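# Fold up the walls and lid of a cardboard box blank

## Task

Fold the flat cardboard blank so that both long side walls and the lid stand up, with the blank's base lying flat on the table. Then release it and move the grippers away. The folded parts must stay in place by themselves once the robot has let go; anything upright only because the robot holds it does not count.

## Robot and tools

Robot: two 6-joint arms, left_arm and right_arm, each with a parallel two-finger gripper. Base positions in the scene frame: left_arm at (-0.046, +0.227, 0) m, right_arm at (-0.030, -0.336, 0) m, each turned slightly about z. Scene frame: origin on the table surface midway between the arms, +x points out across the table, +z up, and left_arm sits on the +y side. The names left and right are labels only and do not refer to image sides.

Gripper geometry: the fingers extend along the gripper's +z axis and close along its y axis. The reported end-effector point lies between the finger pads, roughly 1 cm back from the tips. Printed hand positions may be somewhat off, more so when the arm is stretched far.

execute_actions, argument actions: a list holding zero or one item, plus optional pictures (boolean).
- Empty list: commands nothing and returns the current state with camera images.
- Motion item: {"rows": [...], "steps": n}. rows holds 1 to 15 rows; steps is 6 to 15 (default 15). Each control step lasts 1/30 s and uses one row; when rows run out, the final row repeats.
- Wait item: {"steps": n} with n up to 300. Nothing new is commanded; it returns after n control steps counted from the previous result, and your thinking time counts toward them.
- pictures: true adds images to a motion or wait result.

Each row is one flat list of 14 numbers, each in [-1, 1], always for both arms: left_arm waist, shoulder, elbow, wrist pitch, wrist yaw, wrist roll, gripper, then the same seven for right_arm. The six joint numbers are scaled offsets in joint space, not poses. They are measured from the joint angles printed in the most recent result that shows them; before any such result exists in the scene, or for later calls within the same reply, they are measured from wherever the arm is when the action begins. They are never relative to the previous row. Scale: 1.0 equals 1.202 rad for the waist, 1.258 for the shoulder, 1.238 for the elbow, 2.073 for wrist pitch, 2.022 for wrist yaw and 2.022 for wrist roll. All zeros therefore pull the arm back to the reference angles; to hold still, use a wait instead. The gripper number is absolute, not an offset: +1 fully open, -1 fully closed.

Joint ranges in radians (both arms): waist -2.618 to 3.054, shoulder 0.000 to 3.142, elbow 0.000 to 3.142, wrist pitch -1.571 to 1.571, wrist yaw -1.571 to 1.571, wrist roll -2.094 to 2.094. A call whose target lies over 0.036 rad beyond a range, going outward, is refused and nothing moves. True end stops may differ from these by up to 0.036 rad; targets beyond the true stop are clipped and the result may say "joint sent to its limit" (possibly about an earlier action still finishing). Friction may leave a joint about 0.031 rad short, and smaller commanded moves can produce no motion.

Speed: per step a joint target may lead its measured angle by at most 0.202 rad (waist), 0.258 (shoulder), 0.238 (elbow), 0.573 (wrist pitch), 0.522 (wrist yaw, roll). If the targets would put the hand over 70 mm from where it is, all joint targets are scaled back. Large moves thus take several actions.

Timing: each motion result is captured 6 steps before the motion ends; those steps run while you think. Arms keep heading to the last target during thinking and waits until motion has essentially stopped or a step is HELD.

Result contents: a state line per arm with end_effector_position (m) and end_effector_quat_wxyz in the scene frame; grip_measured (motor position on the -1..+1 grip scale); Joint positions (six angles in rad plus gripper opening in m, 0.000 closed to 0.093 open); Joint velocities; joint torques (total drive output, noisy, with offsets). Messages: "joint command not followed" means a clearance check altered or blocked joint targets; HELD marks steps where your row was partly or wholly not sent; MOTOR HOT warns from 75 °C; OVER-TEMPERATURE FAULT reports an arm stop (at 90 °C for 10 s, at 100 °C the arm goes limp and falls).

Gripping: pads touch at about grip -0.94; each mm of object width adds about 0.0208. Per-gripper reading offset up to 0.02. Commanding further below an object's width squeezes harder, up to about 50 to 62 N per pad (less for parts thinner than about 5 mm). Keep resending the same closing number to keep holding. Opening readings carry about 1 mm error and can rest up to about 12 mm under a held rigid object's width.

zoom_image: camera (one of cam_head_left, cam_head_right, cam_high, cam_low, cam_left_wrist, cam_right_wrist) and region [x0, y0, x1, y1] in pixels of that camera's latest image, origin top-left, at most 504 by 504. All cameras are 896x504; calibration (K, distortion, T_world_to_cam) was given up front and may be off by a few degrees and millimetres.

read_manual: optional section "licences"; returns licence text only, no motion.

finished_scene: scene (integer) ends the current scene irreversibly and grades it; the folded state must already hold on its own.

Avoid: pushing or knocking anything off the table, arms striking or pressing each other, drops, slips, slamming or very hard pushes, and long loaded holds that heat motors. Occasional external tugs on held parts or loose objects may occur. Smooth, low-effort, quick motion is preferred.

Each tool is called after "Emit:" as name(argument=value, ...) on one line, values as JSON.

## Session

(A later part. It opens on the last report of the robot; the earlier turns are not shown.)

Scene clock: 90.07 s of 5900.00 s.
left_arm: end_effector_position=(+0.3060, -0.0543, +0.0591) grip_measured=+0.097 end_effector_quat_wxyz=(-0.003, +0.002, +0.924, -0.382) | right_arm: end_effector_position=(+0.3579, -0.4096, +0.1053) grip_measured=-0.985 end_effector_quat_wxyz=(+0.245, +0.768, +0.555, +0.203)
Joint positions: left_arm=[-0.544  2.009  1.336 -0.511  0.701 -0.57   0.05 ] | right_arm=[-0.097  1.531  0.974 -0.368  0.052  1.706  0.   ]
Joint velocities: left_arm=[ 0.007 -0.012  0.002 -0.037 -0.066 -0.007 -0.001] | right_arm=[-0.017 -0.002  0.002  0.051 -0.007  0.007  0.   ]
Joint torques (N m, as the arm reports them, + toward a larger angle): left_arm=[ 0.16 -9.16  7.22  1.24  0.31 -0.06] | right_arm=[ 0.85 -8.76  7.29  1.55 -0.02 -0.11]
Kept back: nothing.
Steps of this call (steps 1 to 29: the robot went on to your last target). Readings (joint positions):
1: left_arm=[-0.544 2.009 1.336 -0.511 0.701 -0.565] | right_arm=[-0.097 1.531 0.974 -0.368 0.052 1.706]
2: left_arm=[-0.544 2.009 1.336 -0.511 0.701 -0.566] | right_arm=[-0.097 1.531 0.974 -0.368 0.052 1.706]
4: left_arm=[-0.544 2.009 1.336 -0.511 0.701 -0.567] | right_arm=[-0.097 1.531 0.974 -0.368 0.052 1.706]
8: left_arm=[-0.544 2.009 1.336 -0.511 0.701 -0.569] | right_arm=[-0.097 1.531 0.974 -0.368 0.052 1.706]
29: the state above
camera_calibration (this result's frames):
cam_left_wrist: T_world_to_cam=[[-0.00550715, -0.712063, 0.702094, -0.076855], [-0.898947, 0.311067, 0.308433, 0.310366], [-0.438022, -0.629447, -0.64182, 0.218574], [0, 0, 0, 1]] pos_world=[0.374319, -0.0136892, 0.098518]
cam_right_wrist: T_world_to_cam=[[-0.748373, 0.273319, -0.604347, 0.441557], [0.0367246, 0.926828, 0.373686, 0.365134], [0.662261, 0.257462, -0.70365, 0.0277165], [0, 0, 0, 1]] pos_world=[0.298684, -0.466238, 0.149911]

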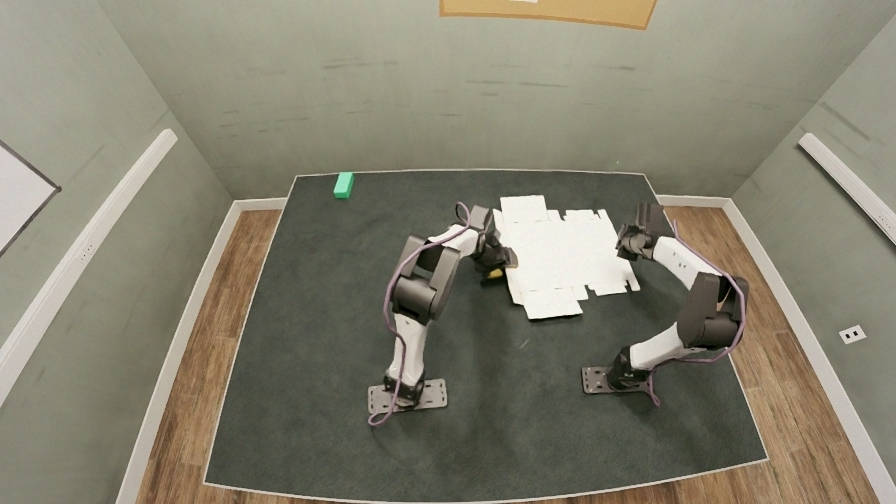

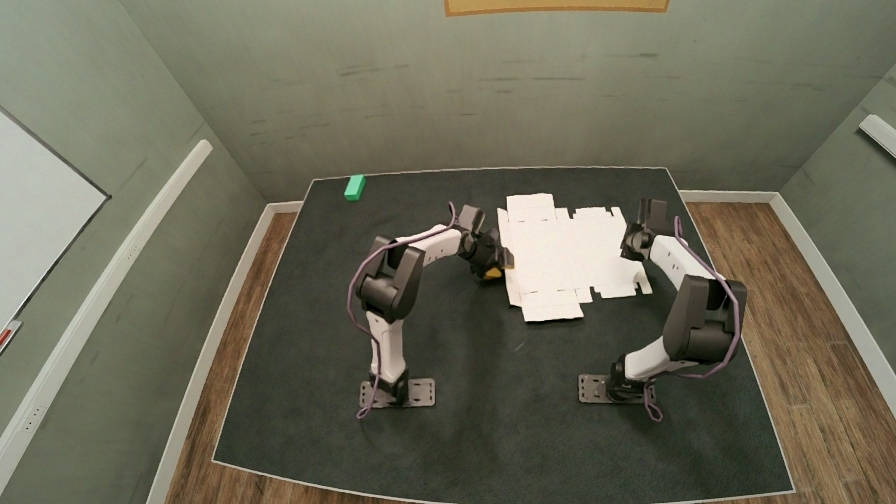

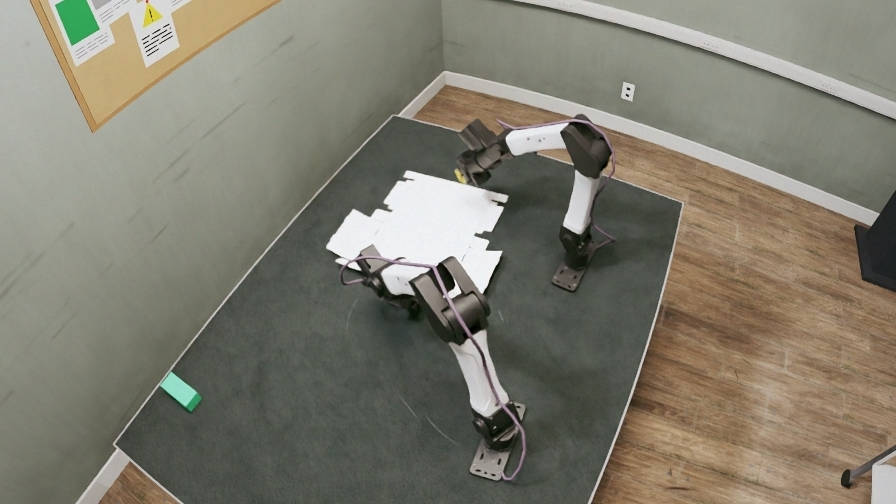

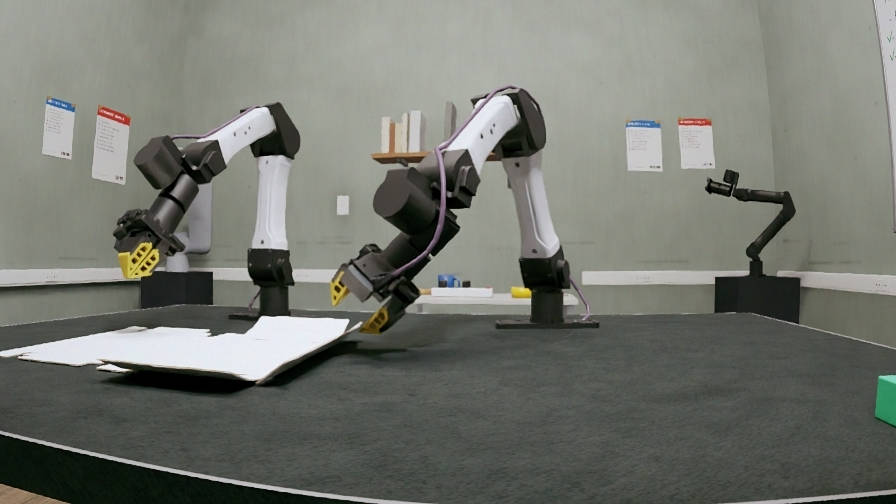

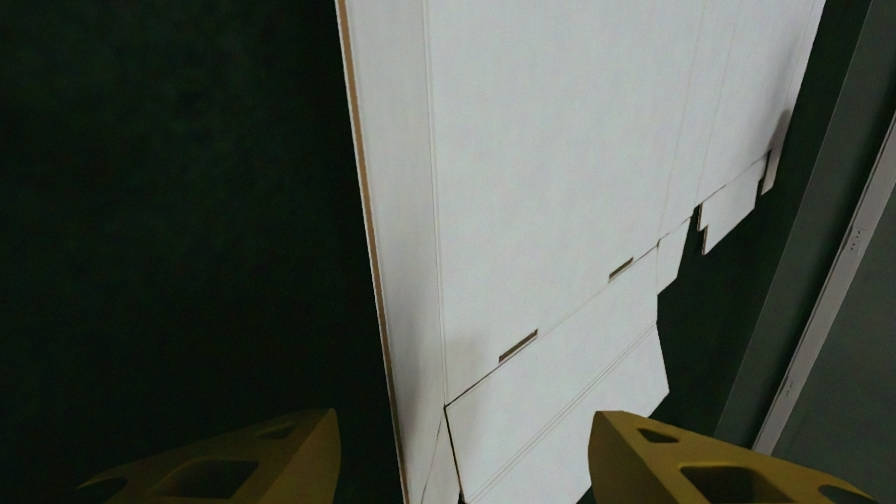

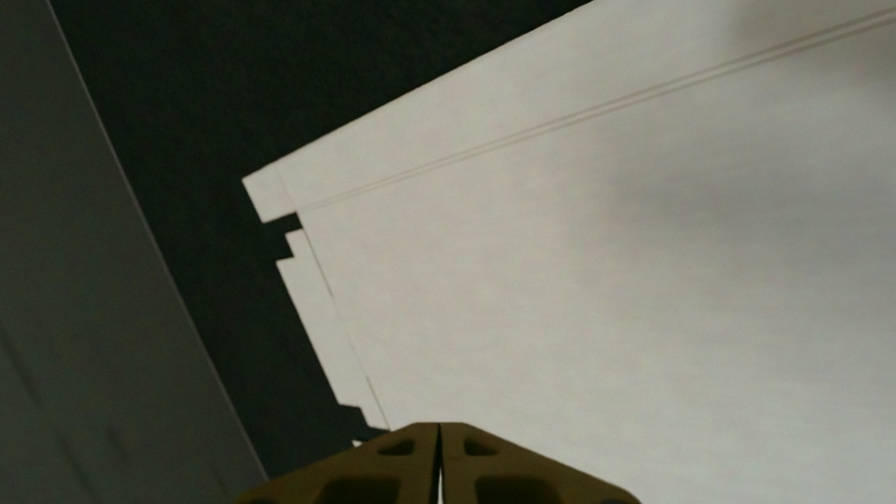

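Emit:
execute_actions(actions=[{"rows": [[-0.0062,0.0095,0.0005,0.0086,-0.0017,-0.0048,0.1,0,0,0,0,0,0,-1],[-0.0125,0.0189,0.001,0.0172,-0.0035,-0.0095,0.1,0,0,0,0,0,0,-1],[-0.0187,0.0284,0.0014,0.0258,-0.0052,-0.0143,0.1,0,0,0,0,0,0,-1],[-0.025,0.0378,0.0019,0.0344,-0.0069,-0.019,0.1,0,0,0,0,0,0,-1],[-0.0312,0.0473,0.0024,0.043,-0.0087,-0.0238,0.1,0,0,0,0,0,0,-1],[-0.0374,0.0568,0.0029,0.0515,-0.0104,-0.0285,0.1,0,0,0,0,0,0,-1],[-0.0437,0.0662,0.0034,0.0601,-0.0121,-0.0333,0.1,0,0,0,0,0,0,-1],[-0.0499,0.0757,0.0038,0.0687,-0.0138,-0.038,0.1,0,0,0,0,0,0,-1],[-0.0562,0.0851,0.0043,0.0773,-0.0156,-0.0428,0.1,0,0,0,0,0,0,-1],[-0.0624,0.0946,0.0048,0.0859,-0.0173,-0.0475,0.1,0,0,0,0,0,0,-1]], "steps": 15}], pictures=true)

Scene clock: 90.83 s of 5900.00 s.
left_arm: end_effector_position=(+0.3034, -0.0748, +0.0379) grip_measured=+0.097 end_effector_quat_wxyz=(-0.011, +0.004, +0.924, -0.382) | right_arm: end_effector_position=(+0.3579, -0.4096, +0.1053) grip_measured=-0.985 end_effector_quat_wxyz=(+0.245, +0.768, +0.555, +0.203)
Joint positions: left_arm=[-0.591  2.072  1.336 -0.429  0.692 -0.617  0.05 ] | right_arm=[-0.097  1.531  0.974 -0.368  0.052  1.706  0.   ]
Joint velocities: left_arm=[-0.237  0.427 -0.007  0.432 -0.051 -0.3    0.   ] | right_arm=[ 0.002 -0.007 -0.002 -0.037 -0.007  0.051  0.   ]
Joint torques (N m, as the arm reports them, + toward a larger angle): left_arm=[-0.36 -9.5   6.43  1.42  0.31 -0.05] | right_arm=[ 0.39 -7.36  7.28  1.6   0.08 -0.13]
Steps of this call (steps 1 to 14: the robot went on to your last target; steps 15 to 23: the first 9 steps of this action). Readings (joint positions):
15: left_arm=[-0.544 2.009 1.336 -0.511 0.701 -0.571] | right_arm=[-0.097 1.531 0.974 -0.368 0.052 1.706]
16: left_arm=[-0.544 2.009 1.336 -0.509 0.701 -0.573] | right_arm=[-0.097 1.531 0.974 -0.368 0.052 1.706]
18: left_arm=[-0.551 2.015 1.336 -0.495 0.700 -0.581] | right_arm=[-0.097 1.531 0.974 -0.368 0.052 1.706]
22: left_arm=[-0.581 2.057 1.336 -0.443 0.694 -0.608] | right_arm=[-0.097 1.531 0.974 -0.368 0.052 1.706]
23: the state above
camera_calibration (this result's frames):
cam_left_wrist: T_world_to_cam=[[-0.0041244, -0.712186, 0.701978, -0.0770203], [-0.891968, 0.319976, 0.319388, 0.319016], [-0.45208, -0.624825, -0.636567, 0.195351], [0, 0, 0, 1]] pos_world=[0.372549, -0.0348701, 0.0765306]
cam_right_wrist: T_world_to_cam=[[-0.748373, 0.273319, -0.604347, 0.441557], [0.0367246, 0.926828, 0.373686, 0.365134], [0.662261, 0.257462, -0.70365, 0.0277165], [0, 0, 0, 1]] pos_world=[0.298684, -0.466238, 0.149911]

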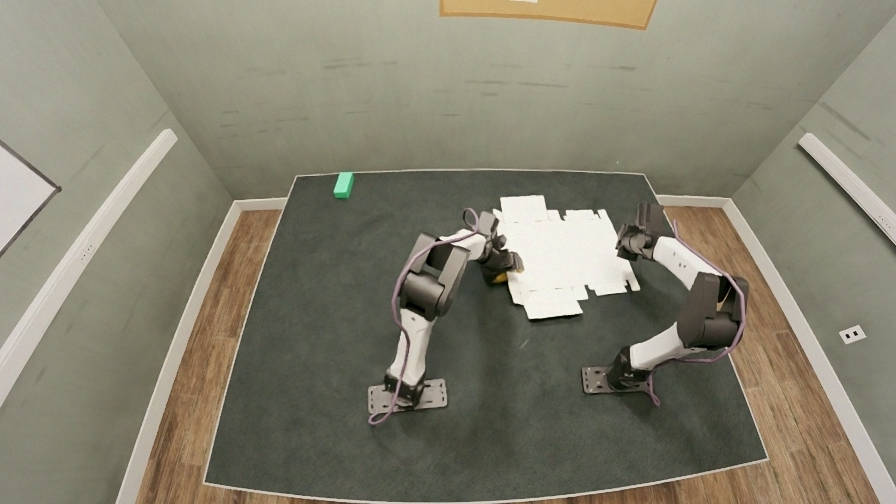

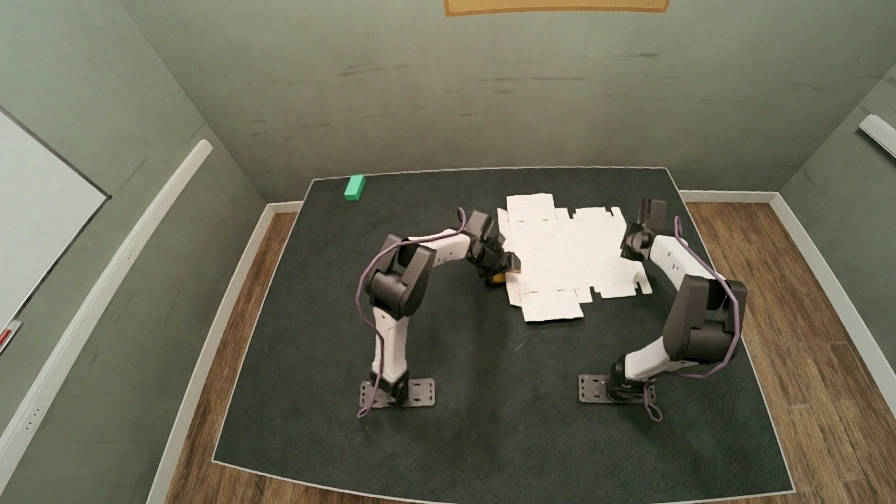

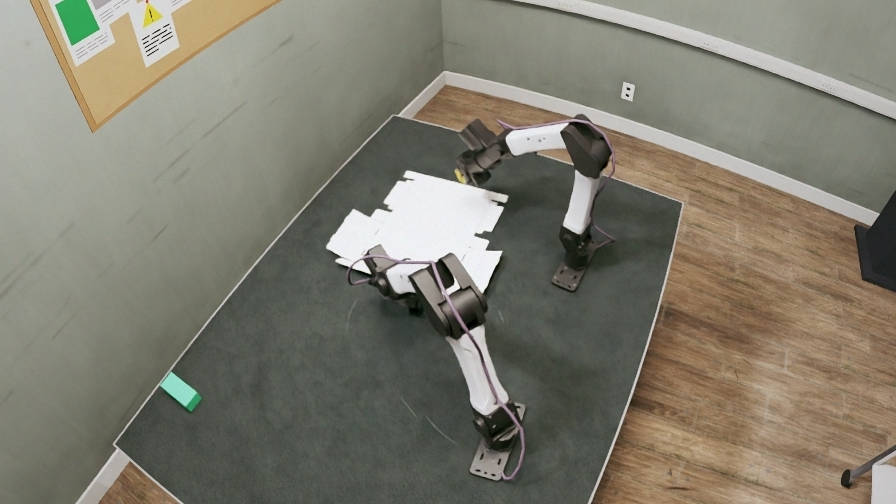

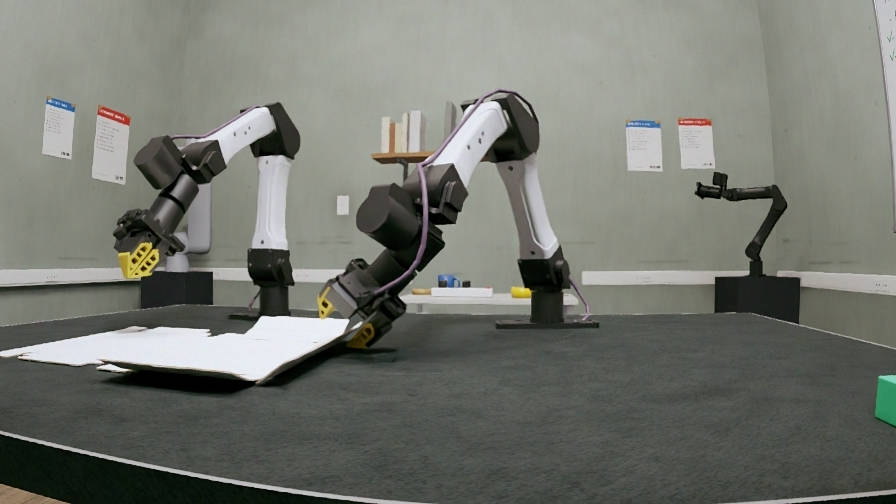

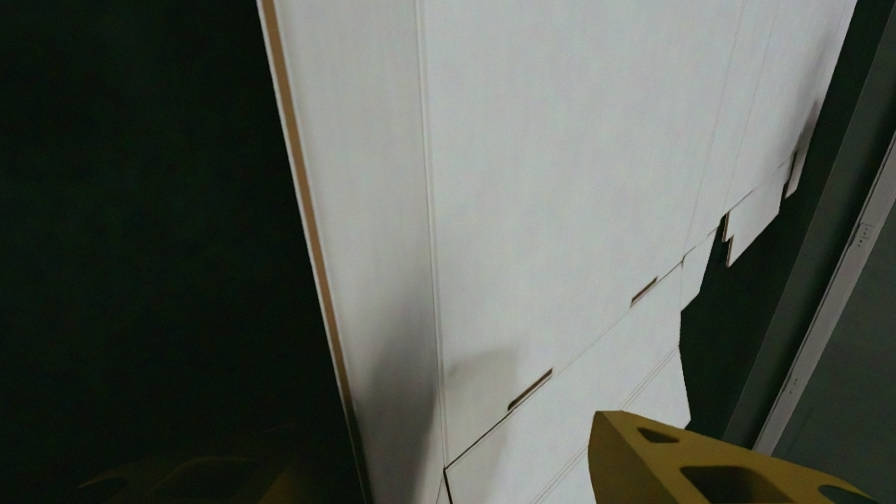

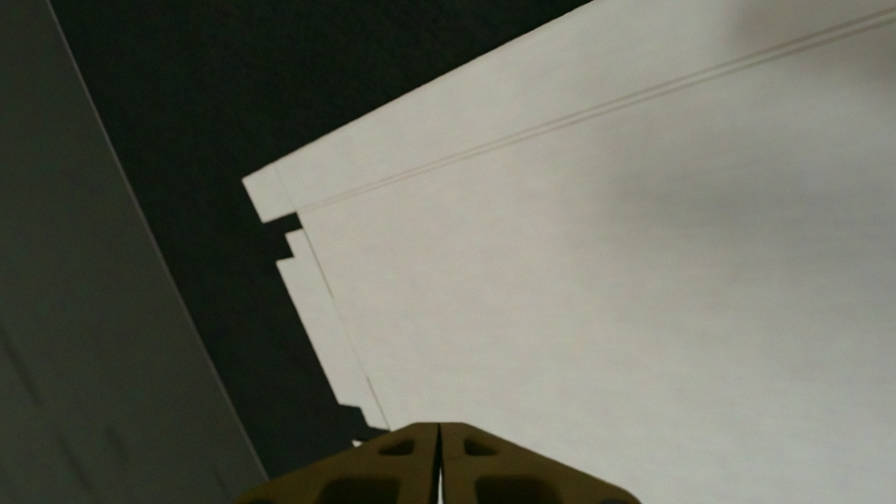

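Emit:
execute_actions(actions=[{"steps": 8}], pictures=true)

Scene clock: 91.10 s of 5900.00 s.
left_arm: end_effector_position=(+0.3082, -0.0825, +0.0322) grip_measured=+0.097 end_effector_quat_wxyz=(-0.003, -0.003, +0.923, -0.385) | right_arm: end_effector_position=(+0.3579, -0.4096, +0.1053) grip_measured=-0.985 end_effector_quat_wxyz=(+0.245, +0.768, +0.555, +0.203)
Joint positions: left_arm=[-0.604  2.093  1.336 -0.374  0.679 -0.655  0.05 ] | right_arm=[-0.097  1.531  0.974 -0.368  0.052  1.706  0.   ]
Joint velocities: left_arm=[ 0.012 -0.012 -0.017 -0.037 -0.022 -0.081 -0.   ] | right_arm=[-0.007 -0.022 -0.012 -0.007  0.022  0.051  0.   ]
Joint torques (N m, as the arm reports them, + toward a larger angle): left_arm=[-1.1  -8.48  6.34  1.77  0.26 -0.01] | right_arm=[ 0.39 -7.34  7.28  1.61  0.08 -0.12]
Kept back: nothing.
Steps of this call (steps 1 to 6: the last 6 steps of your previous action; steps 7 to 8: the robot went on to your last target). Readings (joint positions):
1: left_arm=[-0.599 2.087 1.336 -0.414 0.689 -0.625] | right_arm=[-0.097 1.531 0.974 -0.368 0.052 1.706]
2: left_arm=[-0.601 2.090 1.336 -0.408 0.685 -0.632] | right_arm=[-0.097 1.531 0.974 -0.368 0.052 1.706]
4: left_arm=[-0.603 2.092 1.336 -0.387 0.681 -0.643] | right_arm=[-0.097 1.531 0.974 -0.368 0.052 1.706]
8: the state above
camera_calibration (this result's frames):
cam_left_wrist: T_world_to_cam=[[0.00317468, -0.708662, 0.705541, -0.0805684], [-0.900547, 0.304709, 0.310109, 0.329327], [-0.434747, -0.636357, -0.637216, 0.182854], [0, 0, 0, 1]] pos_world=[0.376326, -0.041084, 0.0712347]
cam_right_wrist: T_world_to_cam=[[-0.748373, 0.273319, -0.604347, 0.441557], [0.0367246, 0.926828, 0.373686, 0.365134], [0.662261, 0.257462, -0.70365, 0.0277165], [0, 0, 0, 1]] pos_world=[0.298684, -0.466238, 0.149911]

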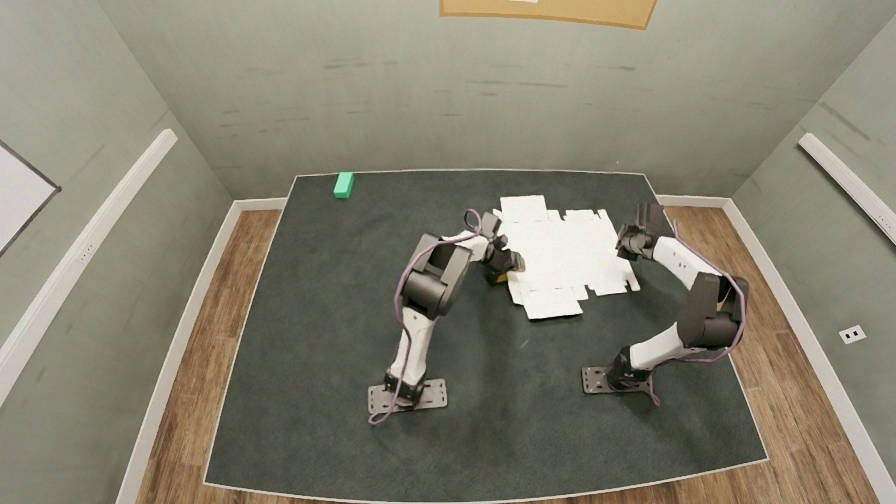

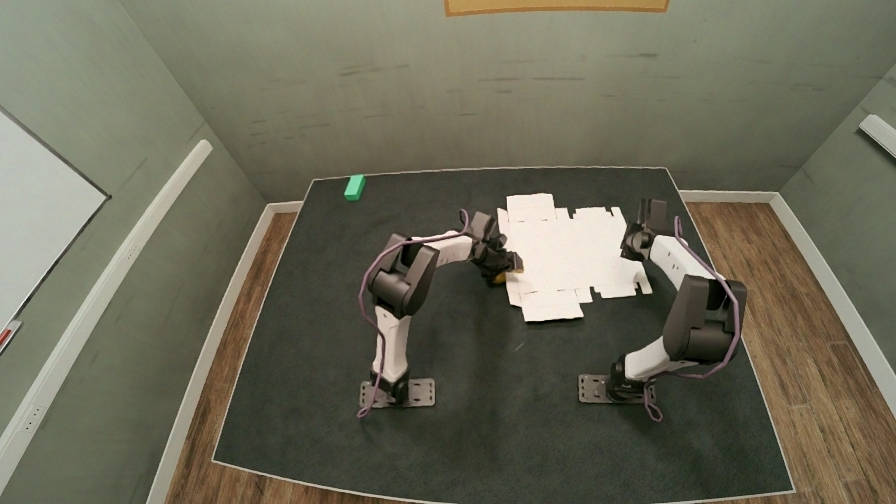

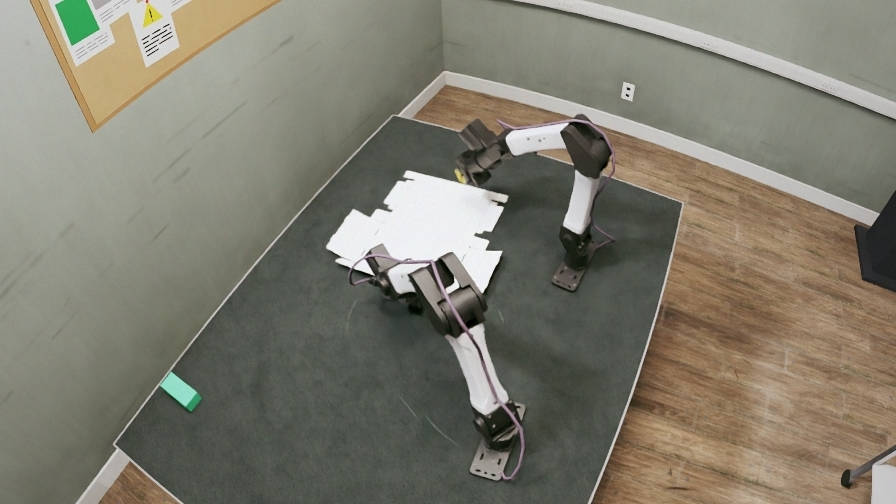

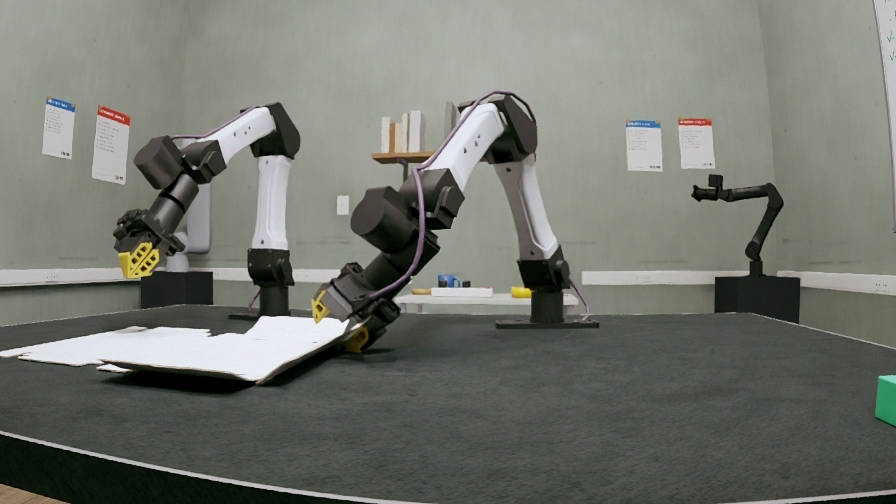

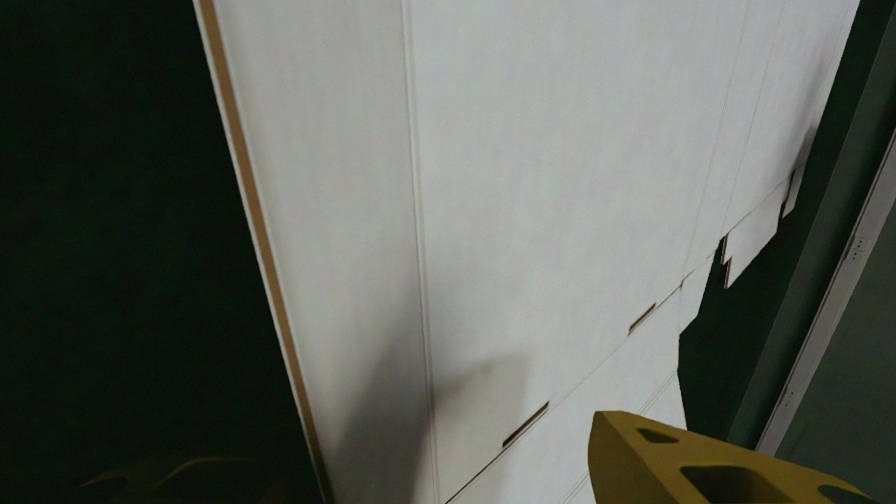

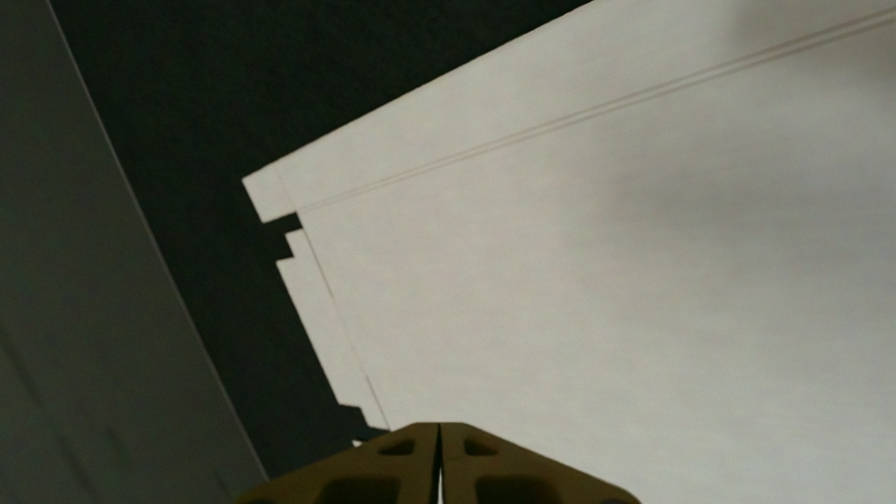

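Emit:
execute_actions(actions=[{"rows": [[0,0,0,0,0,0,-0.3,0,0,0,0,0,0,-1],[0,0,0,0,0,0,-0.6,0,0,0,0,0,0,-1],[0,0,0,0,0,0,-0.8,0,0,0,0,0,0,-1],[0,0,0,0,0,0,-1,0,0,0,0,0,0,-1]], "steps": 15}], pictures=true)

Scene clock: 91.87 s of 5900.00 s.
left_arm: end_effector_position=(+0.3085, -0.0838, +0.0323) grip_measured=-0.973 end_effector_quat_wxyz=(-0.003, -0.004, +0.923, -0.386) | right_arm: end_effector_position=(+0.3579, -0.4096, +0.1053) grip_measured=-0.985 end_effector_quat_wxyz=(+0.245, +0.768, +0.555, +0.203)
Joint positions: left_arm=[-0.607  2.094  1.336 -0.368  0.679 -0.661  0.   ] | right_arm=[-0.097  1.531  0.974 -0.368  0.052  1.706  0.   ]
Joint velocities: left_arm=[-0.007  0.007 -0.012 -0.066 -0.051 -0.007  0.   ] | right_arm=[-0.012 -0.002 -0.012 -0.007 -0.037 -0.125  0.   ]
Joint torques (N m, as the arm reports them, + toward a larger angle): left_arm=[  0.32 -11.15   6.     1.27   0.38   0.1 ] | right_arm=[ 0.4  -7.33  7.29  1.62  0.08 -0.12]
Steps of this call (steps 1 to 14: the robot went on to your last target; steps 15 to 23: the first 9 steps of this action). Readings (joint positions):
15: left_arm=[-0.607 2.094 1.336 -0.364 0.676 -0.663] | right_arm=[-0.097 1.531 0.974 -0.368 0.052 1.706]
16: left_arm=[-0.607 2.094 1.336 -0.365 0.676 -0.663] | right_arm=[-0.097 1.531 0.974 -0.368 0.052 1.706]
18: left_arm=[-0.607 2.094 1.336 -0.366 0.676 -0.662] | right_arm=[-0.097 1.531 0.974 -0.368 0.052 1.706]
22: left_arm=[-0.607 2.094 1.336 -0.368 0.679 -0.661] | right_arm=[-0.097 1.531 0.974 -0.368 0.052 1.706]
23: the state above
camera_calibration (this result's frames):
cam_left_wrist: T_world_to_cam=[[0.00457161, -0.70701, 0.707189, -0.0818617], [-0.901166, 0.303624, 0.309373, 0.330022], [-0.43345, -0.638709, -0.635745, 0.181492], [0, 0, 0, 1]] pos_world=[0.376446, -0.0421592, 0.0711744]
cam_right_wrist: T_world_to_cam=[[-0.748373, 0.273319, -0.604347, 0.441557], [0.0367246, 0.926828, 0.373686, 0.365134], [0.662261, 0.257462, -0.70365, 0.0277165], [0, 0, 0, 1]] pos_world=[0.298684, -0.466238, 0.149911]

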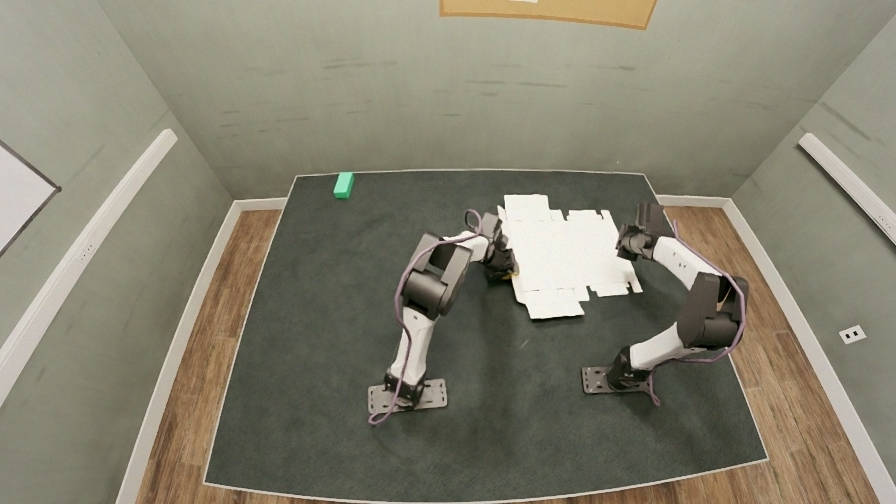

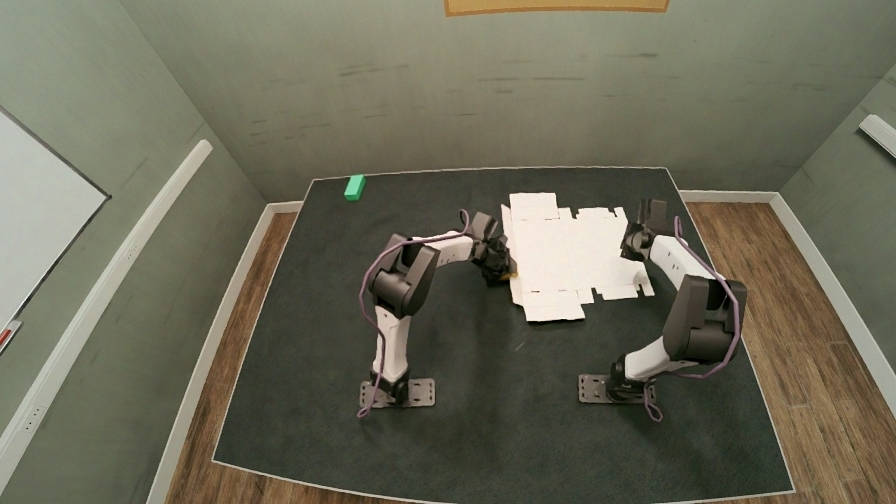

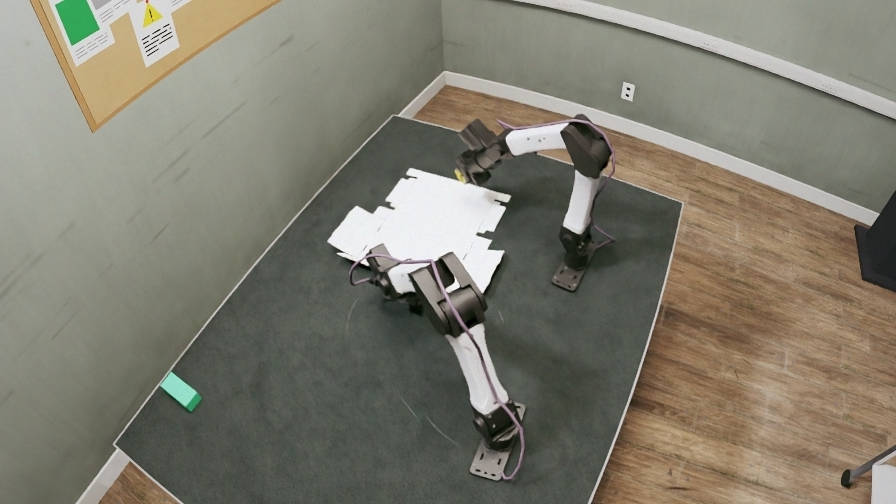

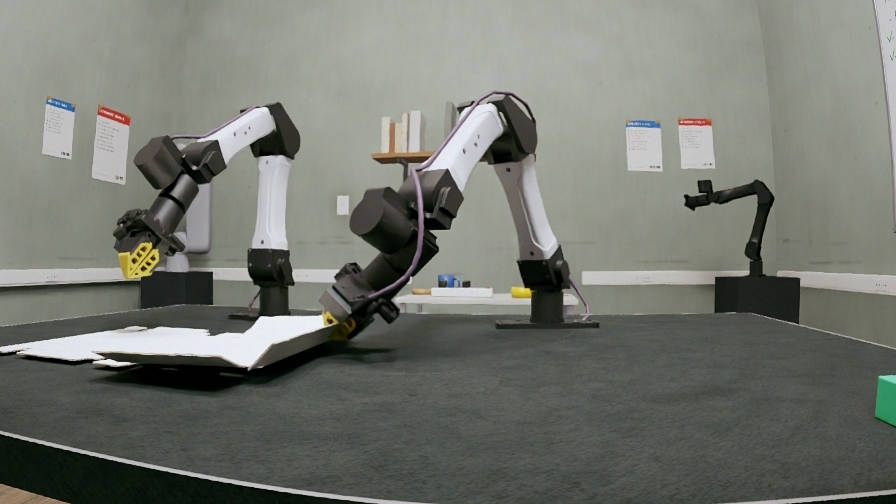

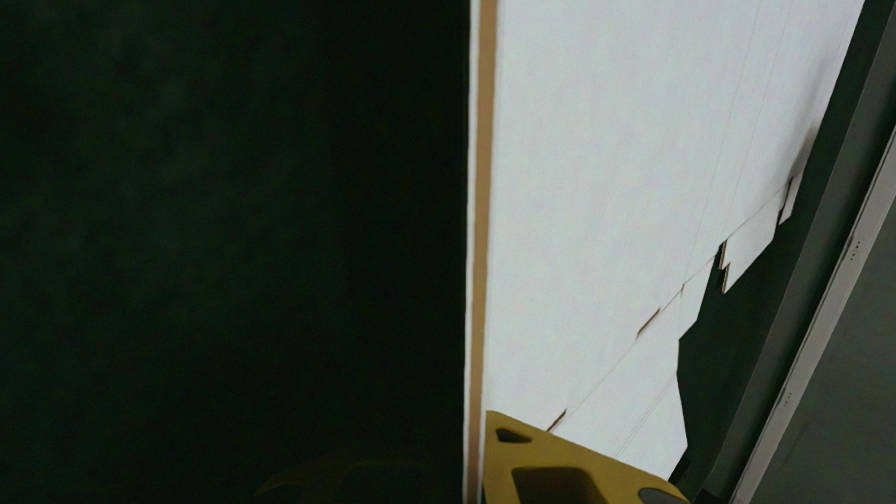

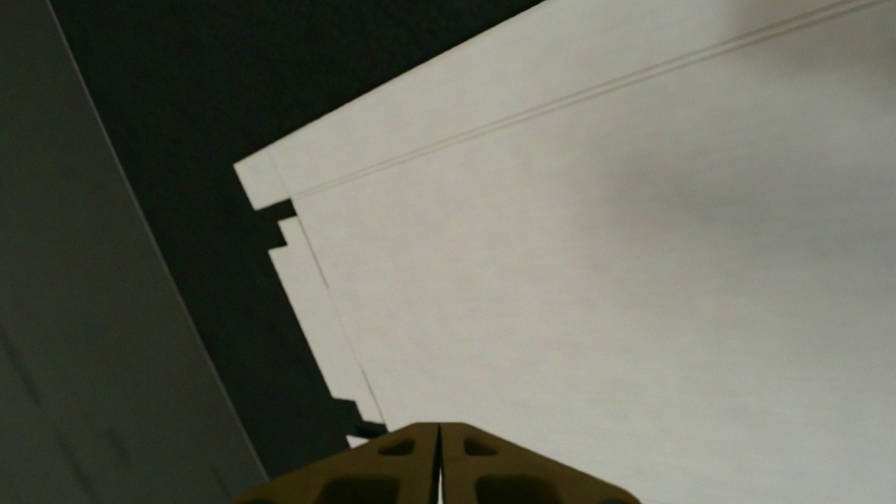

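Emit:
execute_actions(actions=[{"rows": [[0.0111,-0.008,-0.0132,-0.0021,0.0021,0.0084,-1,0,0,0,0,0,0,-1],[0.0222,-0.016,-0.0264,-0.0042,0.0043,0.0168,-1,0,0,0,0,0,0,-1],[0.0333,-0.0241,-0.0396,-0.0063,0.0064,0.0252,-1,0,0,0,0,0,0,-1],[0.0444,-0.0321,-0.0528,-0.0084,0.0086,0.0336,-1,0,0,0,0,0,0,-1],[0.0555,-0.0401,-0.066,-0.0105,0.0107,0.042,-1,0,0,0,0,0,0,-1],[0.0666,-0.0481,-0.0792,-0.0126,0.0129,0.0505,-1,0,0,0,0,0,0,-1],[0.0776,-0.0561,-0.0923,-0.0146,0.015,0.0589,-1,0,0,0,0,0,0,-1],[0.0887,-0.0641,-0.1055,-0.0167,0.0171,0.0673,-1,0,0,0,0,0,0,-1],[0.0998,-0.0722,-0.1187,-0.0188,0.0193,0.0757,-1,0,0,0,0,0,0,-1],[0.1109,-0.0802,-0.1319,-0.0209,0.0214,0.0841,-1,0,0,0,0,0,0,-1],[0.122,-0.0882,-0.1451,-0.023,0.0236,0.0925,-1,0,0,0,0,0,0,-1],[0.1331,-0.0962,-0.1583,-0.0251,0.0257,0.1009,-1,0,0,0,0,0,0,-1]], "steps": 15}])

Emit:
execute_actions(actions=[{"steps": 10}], pictures=true)

Scene clock: 94.77 s of 5900.00 s.
left_arm: end_effector_position=(+0.3047, -0.0411, +0.0233) grip_measured=-0.973 end_effector_quat_wxyz=(-0.004, -0.017, +0.924, -0.381) | right_arm: end_effector_position=(+0.3579, -0.4096, +0.1053) grip_measured=-0.985 end_effector_quat_wxyz=(+0.245, +0.768, +0.555, +0.203)
Joint positions: left_arm=[-0.517  2.047  1.235 -0.38   0.701 -0.581  0.   ] | right_arm=[-0.097  1.531  0.974 -0.368  0.052  1.706  0.   ]
Joint velocities: left_arm=[ 0.457 -0.271 -0.486 -0.022  0.168  0.344  0.   ] | right_arm=[ 0.012 -0.002  0.007 -0.066  0.022 -0.007  0.   ]
Joint torques (N m, as the arm reports them, + toward a larger angle): left_arm=[  0.51 -12.12   4.45   1.06   0.31   0.21] | right_arm=[ 0.4  -7.35  7.32  1.61  0.07 -0.12]
Steps of this call (steps 1 to 6: the last 6 steps of your previous action; steps 7 to 15: the robot went on to your last target; steps 16 to 78: nothing new was sent; steps 79 to 87: the first 9 steps of this action). Readings (joint positions):
79: left_arm=[-0.606 2.094 1.336 -0.368 0.679 -0.661] | right_arm=[-0.097 1.531 0.974 -0.368 0.052 1.706]
80: left_arm=[-0.604 2.094 1.335 -0.368 0.680 -0.658] | right_arm=[-0.097 1.531 0.974 -0.368 0.052 1.706]
82: left_arm=[-0.591 2.088 1.318 -0.368 0.686 -0.642] | right_arm=[-0.097 1.531 0.974 -0.368 0.052 1.706]
86: left_arm=[-0.533 2.056 1.252 -0.376 0.698 -0.595] | right_arm=[-0.097 1.531 0.974 -0.368 0.052 1.706]
87: the state above

Scene clock: 95.10 s of 5900.00 s.
left_arm: end_effector_position=(+0.2983, -0.0098, +0.0236) grip_measured=-0.973 end_effector_quat_wxyz=(+0.002, -0.014, +0.924, -0.382) | right_arm: end_effector_position=(+0.3579, -0.4096, +0.1053) grip_measured=-0.985 end_effector_quat_wxyz=(+0.245, +0.768, +0.555, +0.203)
Joint positions: left_arm=[-0.445  1.995  1.161 -0.406  0.724 -0.489  0.   ] | right_arm=[-0.097  1.531  0.974 -0.368  0.052  1.706  0.   ]
Joint velocities: left_arm=[ 0.007 -0.002  0.012 -0.081  0.022  0.081  0.   ] | right_arm=[-0.002 -0.027  0.007  0.066  0.007 -0.037  0.   ]
Joint torques (N m, as the arm reports them, + toward a larger angle): left_arm=[ -0.07 -11.3    4.01   0.92   0.46   0.21] | right_arm=[ 0.41 -7.35  7.3   1.6   0.07 -0.12]
Kept back: nothing.
Steps of this call (steps 1 to 6: the last 6 steps of your previous action; steps 7 to 10: the robot went on to your last target). Readings (joint positions):
1: left_arm=[-0.501 2.037 1.219 -0.384 0.707 -0.568] | right_arm=[-0.097 1.531 0.974 -0.368 0.052 1.706]
2: left_arm=[-0.487 2.026 1.203 -0.387 0.711 -0.553] | right_arm=[-0.097 1.531 0.974 -0.368 0.052 1.706]
4: left_arm=[-0.461 2.005 1.174 -0.395 0.716 -0.525] | right_arm=[-0.097 1.531 0.974 -0.368 0.052 1.706]
8: left_arm=[-0.445 1.995 1.161 -0.406 0.722 -0.497] | right_arm=[-0.097 1.531 0.974 -0.368 0.052 1.706]
10: the state above
camera_calibration (this result's frames):
cam_left_wrist: T_world_to_cam=[[0.0197403, -0.71272, 0.701171, -0.0278319], [-0.907843, 0.281019, 0.311207, 0.302845], [-0.418846, -0.642696, -0.641491, 0.214585], [0, 0, 0, 1]] pos_world=[0.365363, 0.0329715, 0.0629219]
cam_right_wrist: T_world_to_cam=[[-0.748373, 0.273319, -0.604347, 0.441557], [0.0367246, 0.926828, 0.373686, 0.365134], [0.662261, 0.257462, -0.70365, 0.0277165], [0, 0, 0, 1]] pos_world=[0.298684, -0.466238, 0.149911]

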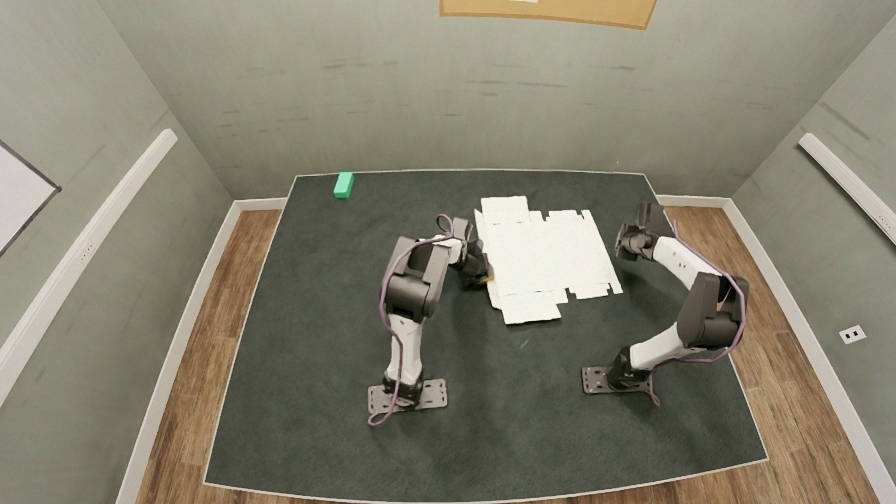

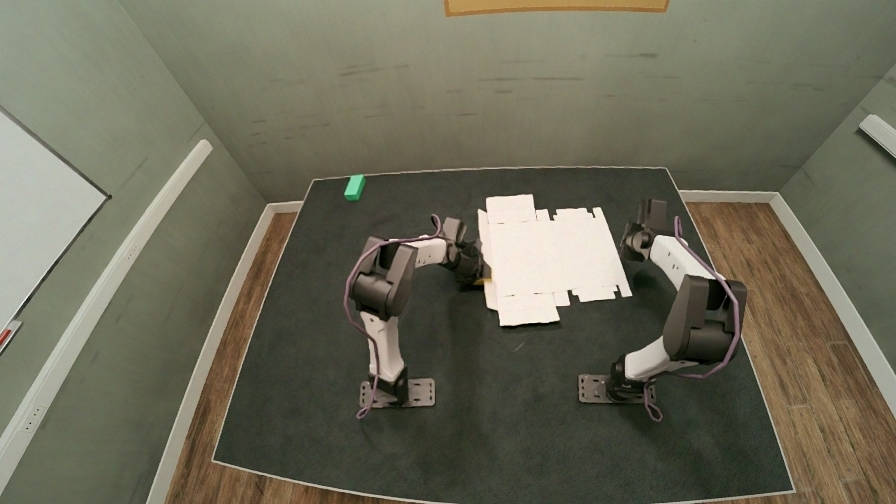

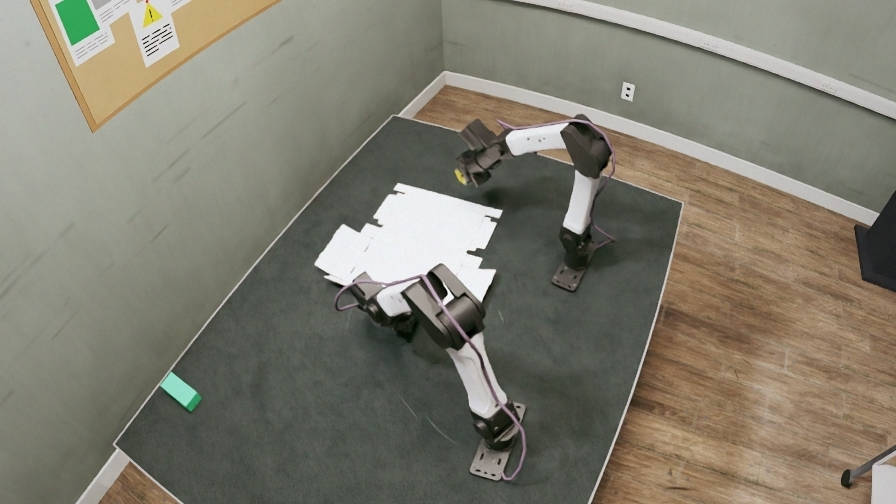

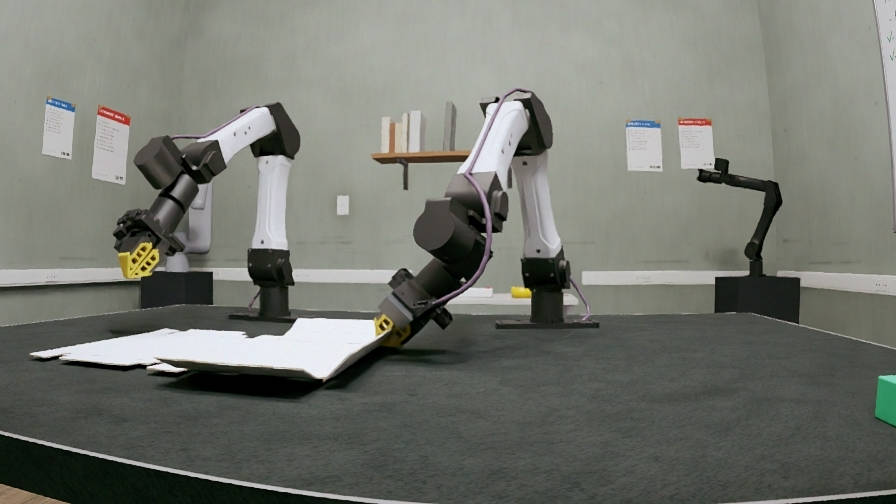

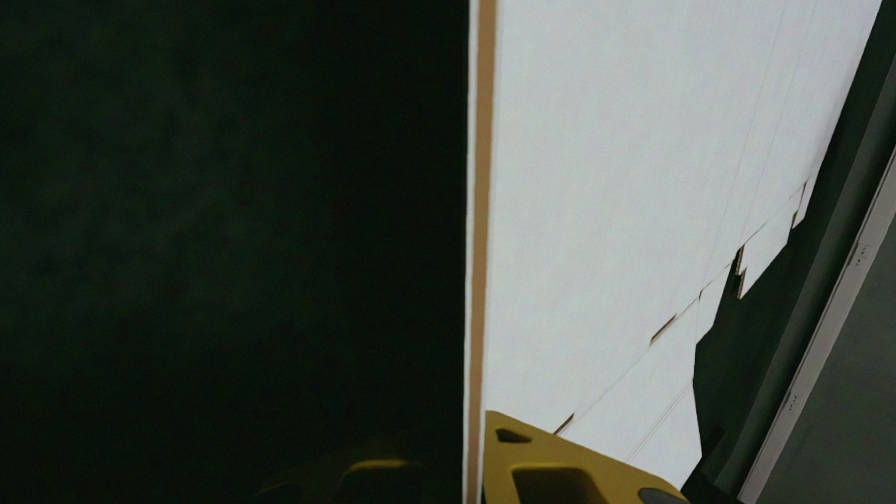

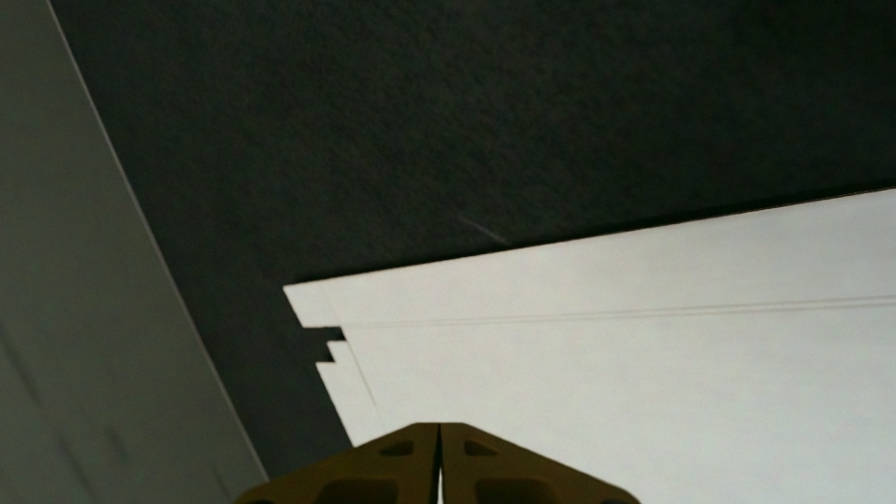

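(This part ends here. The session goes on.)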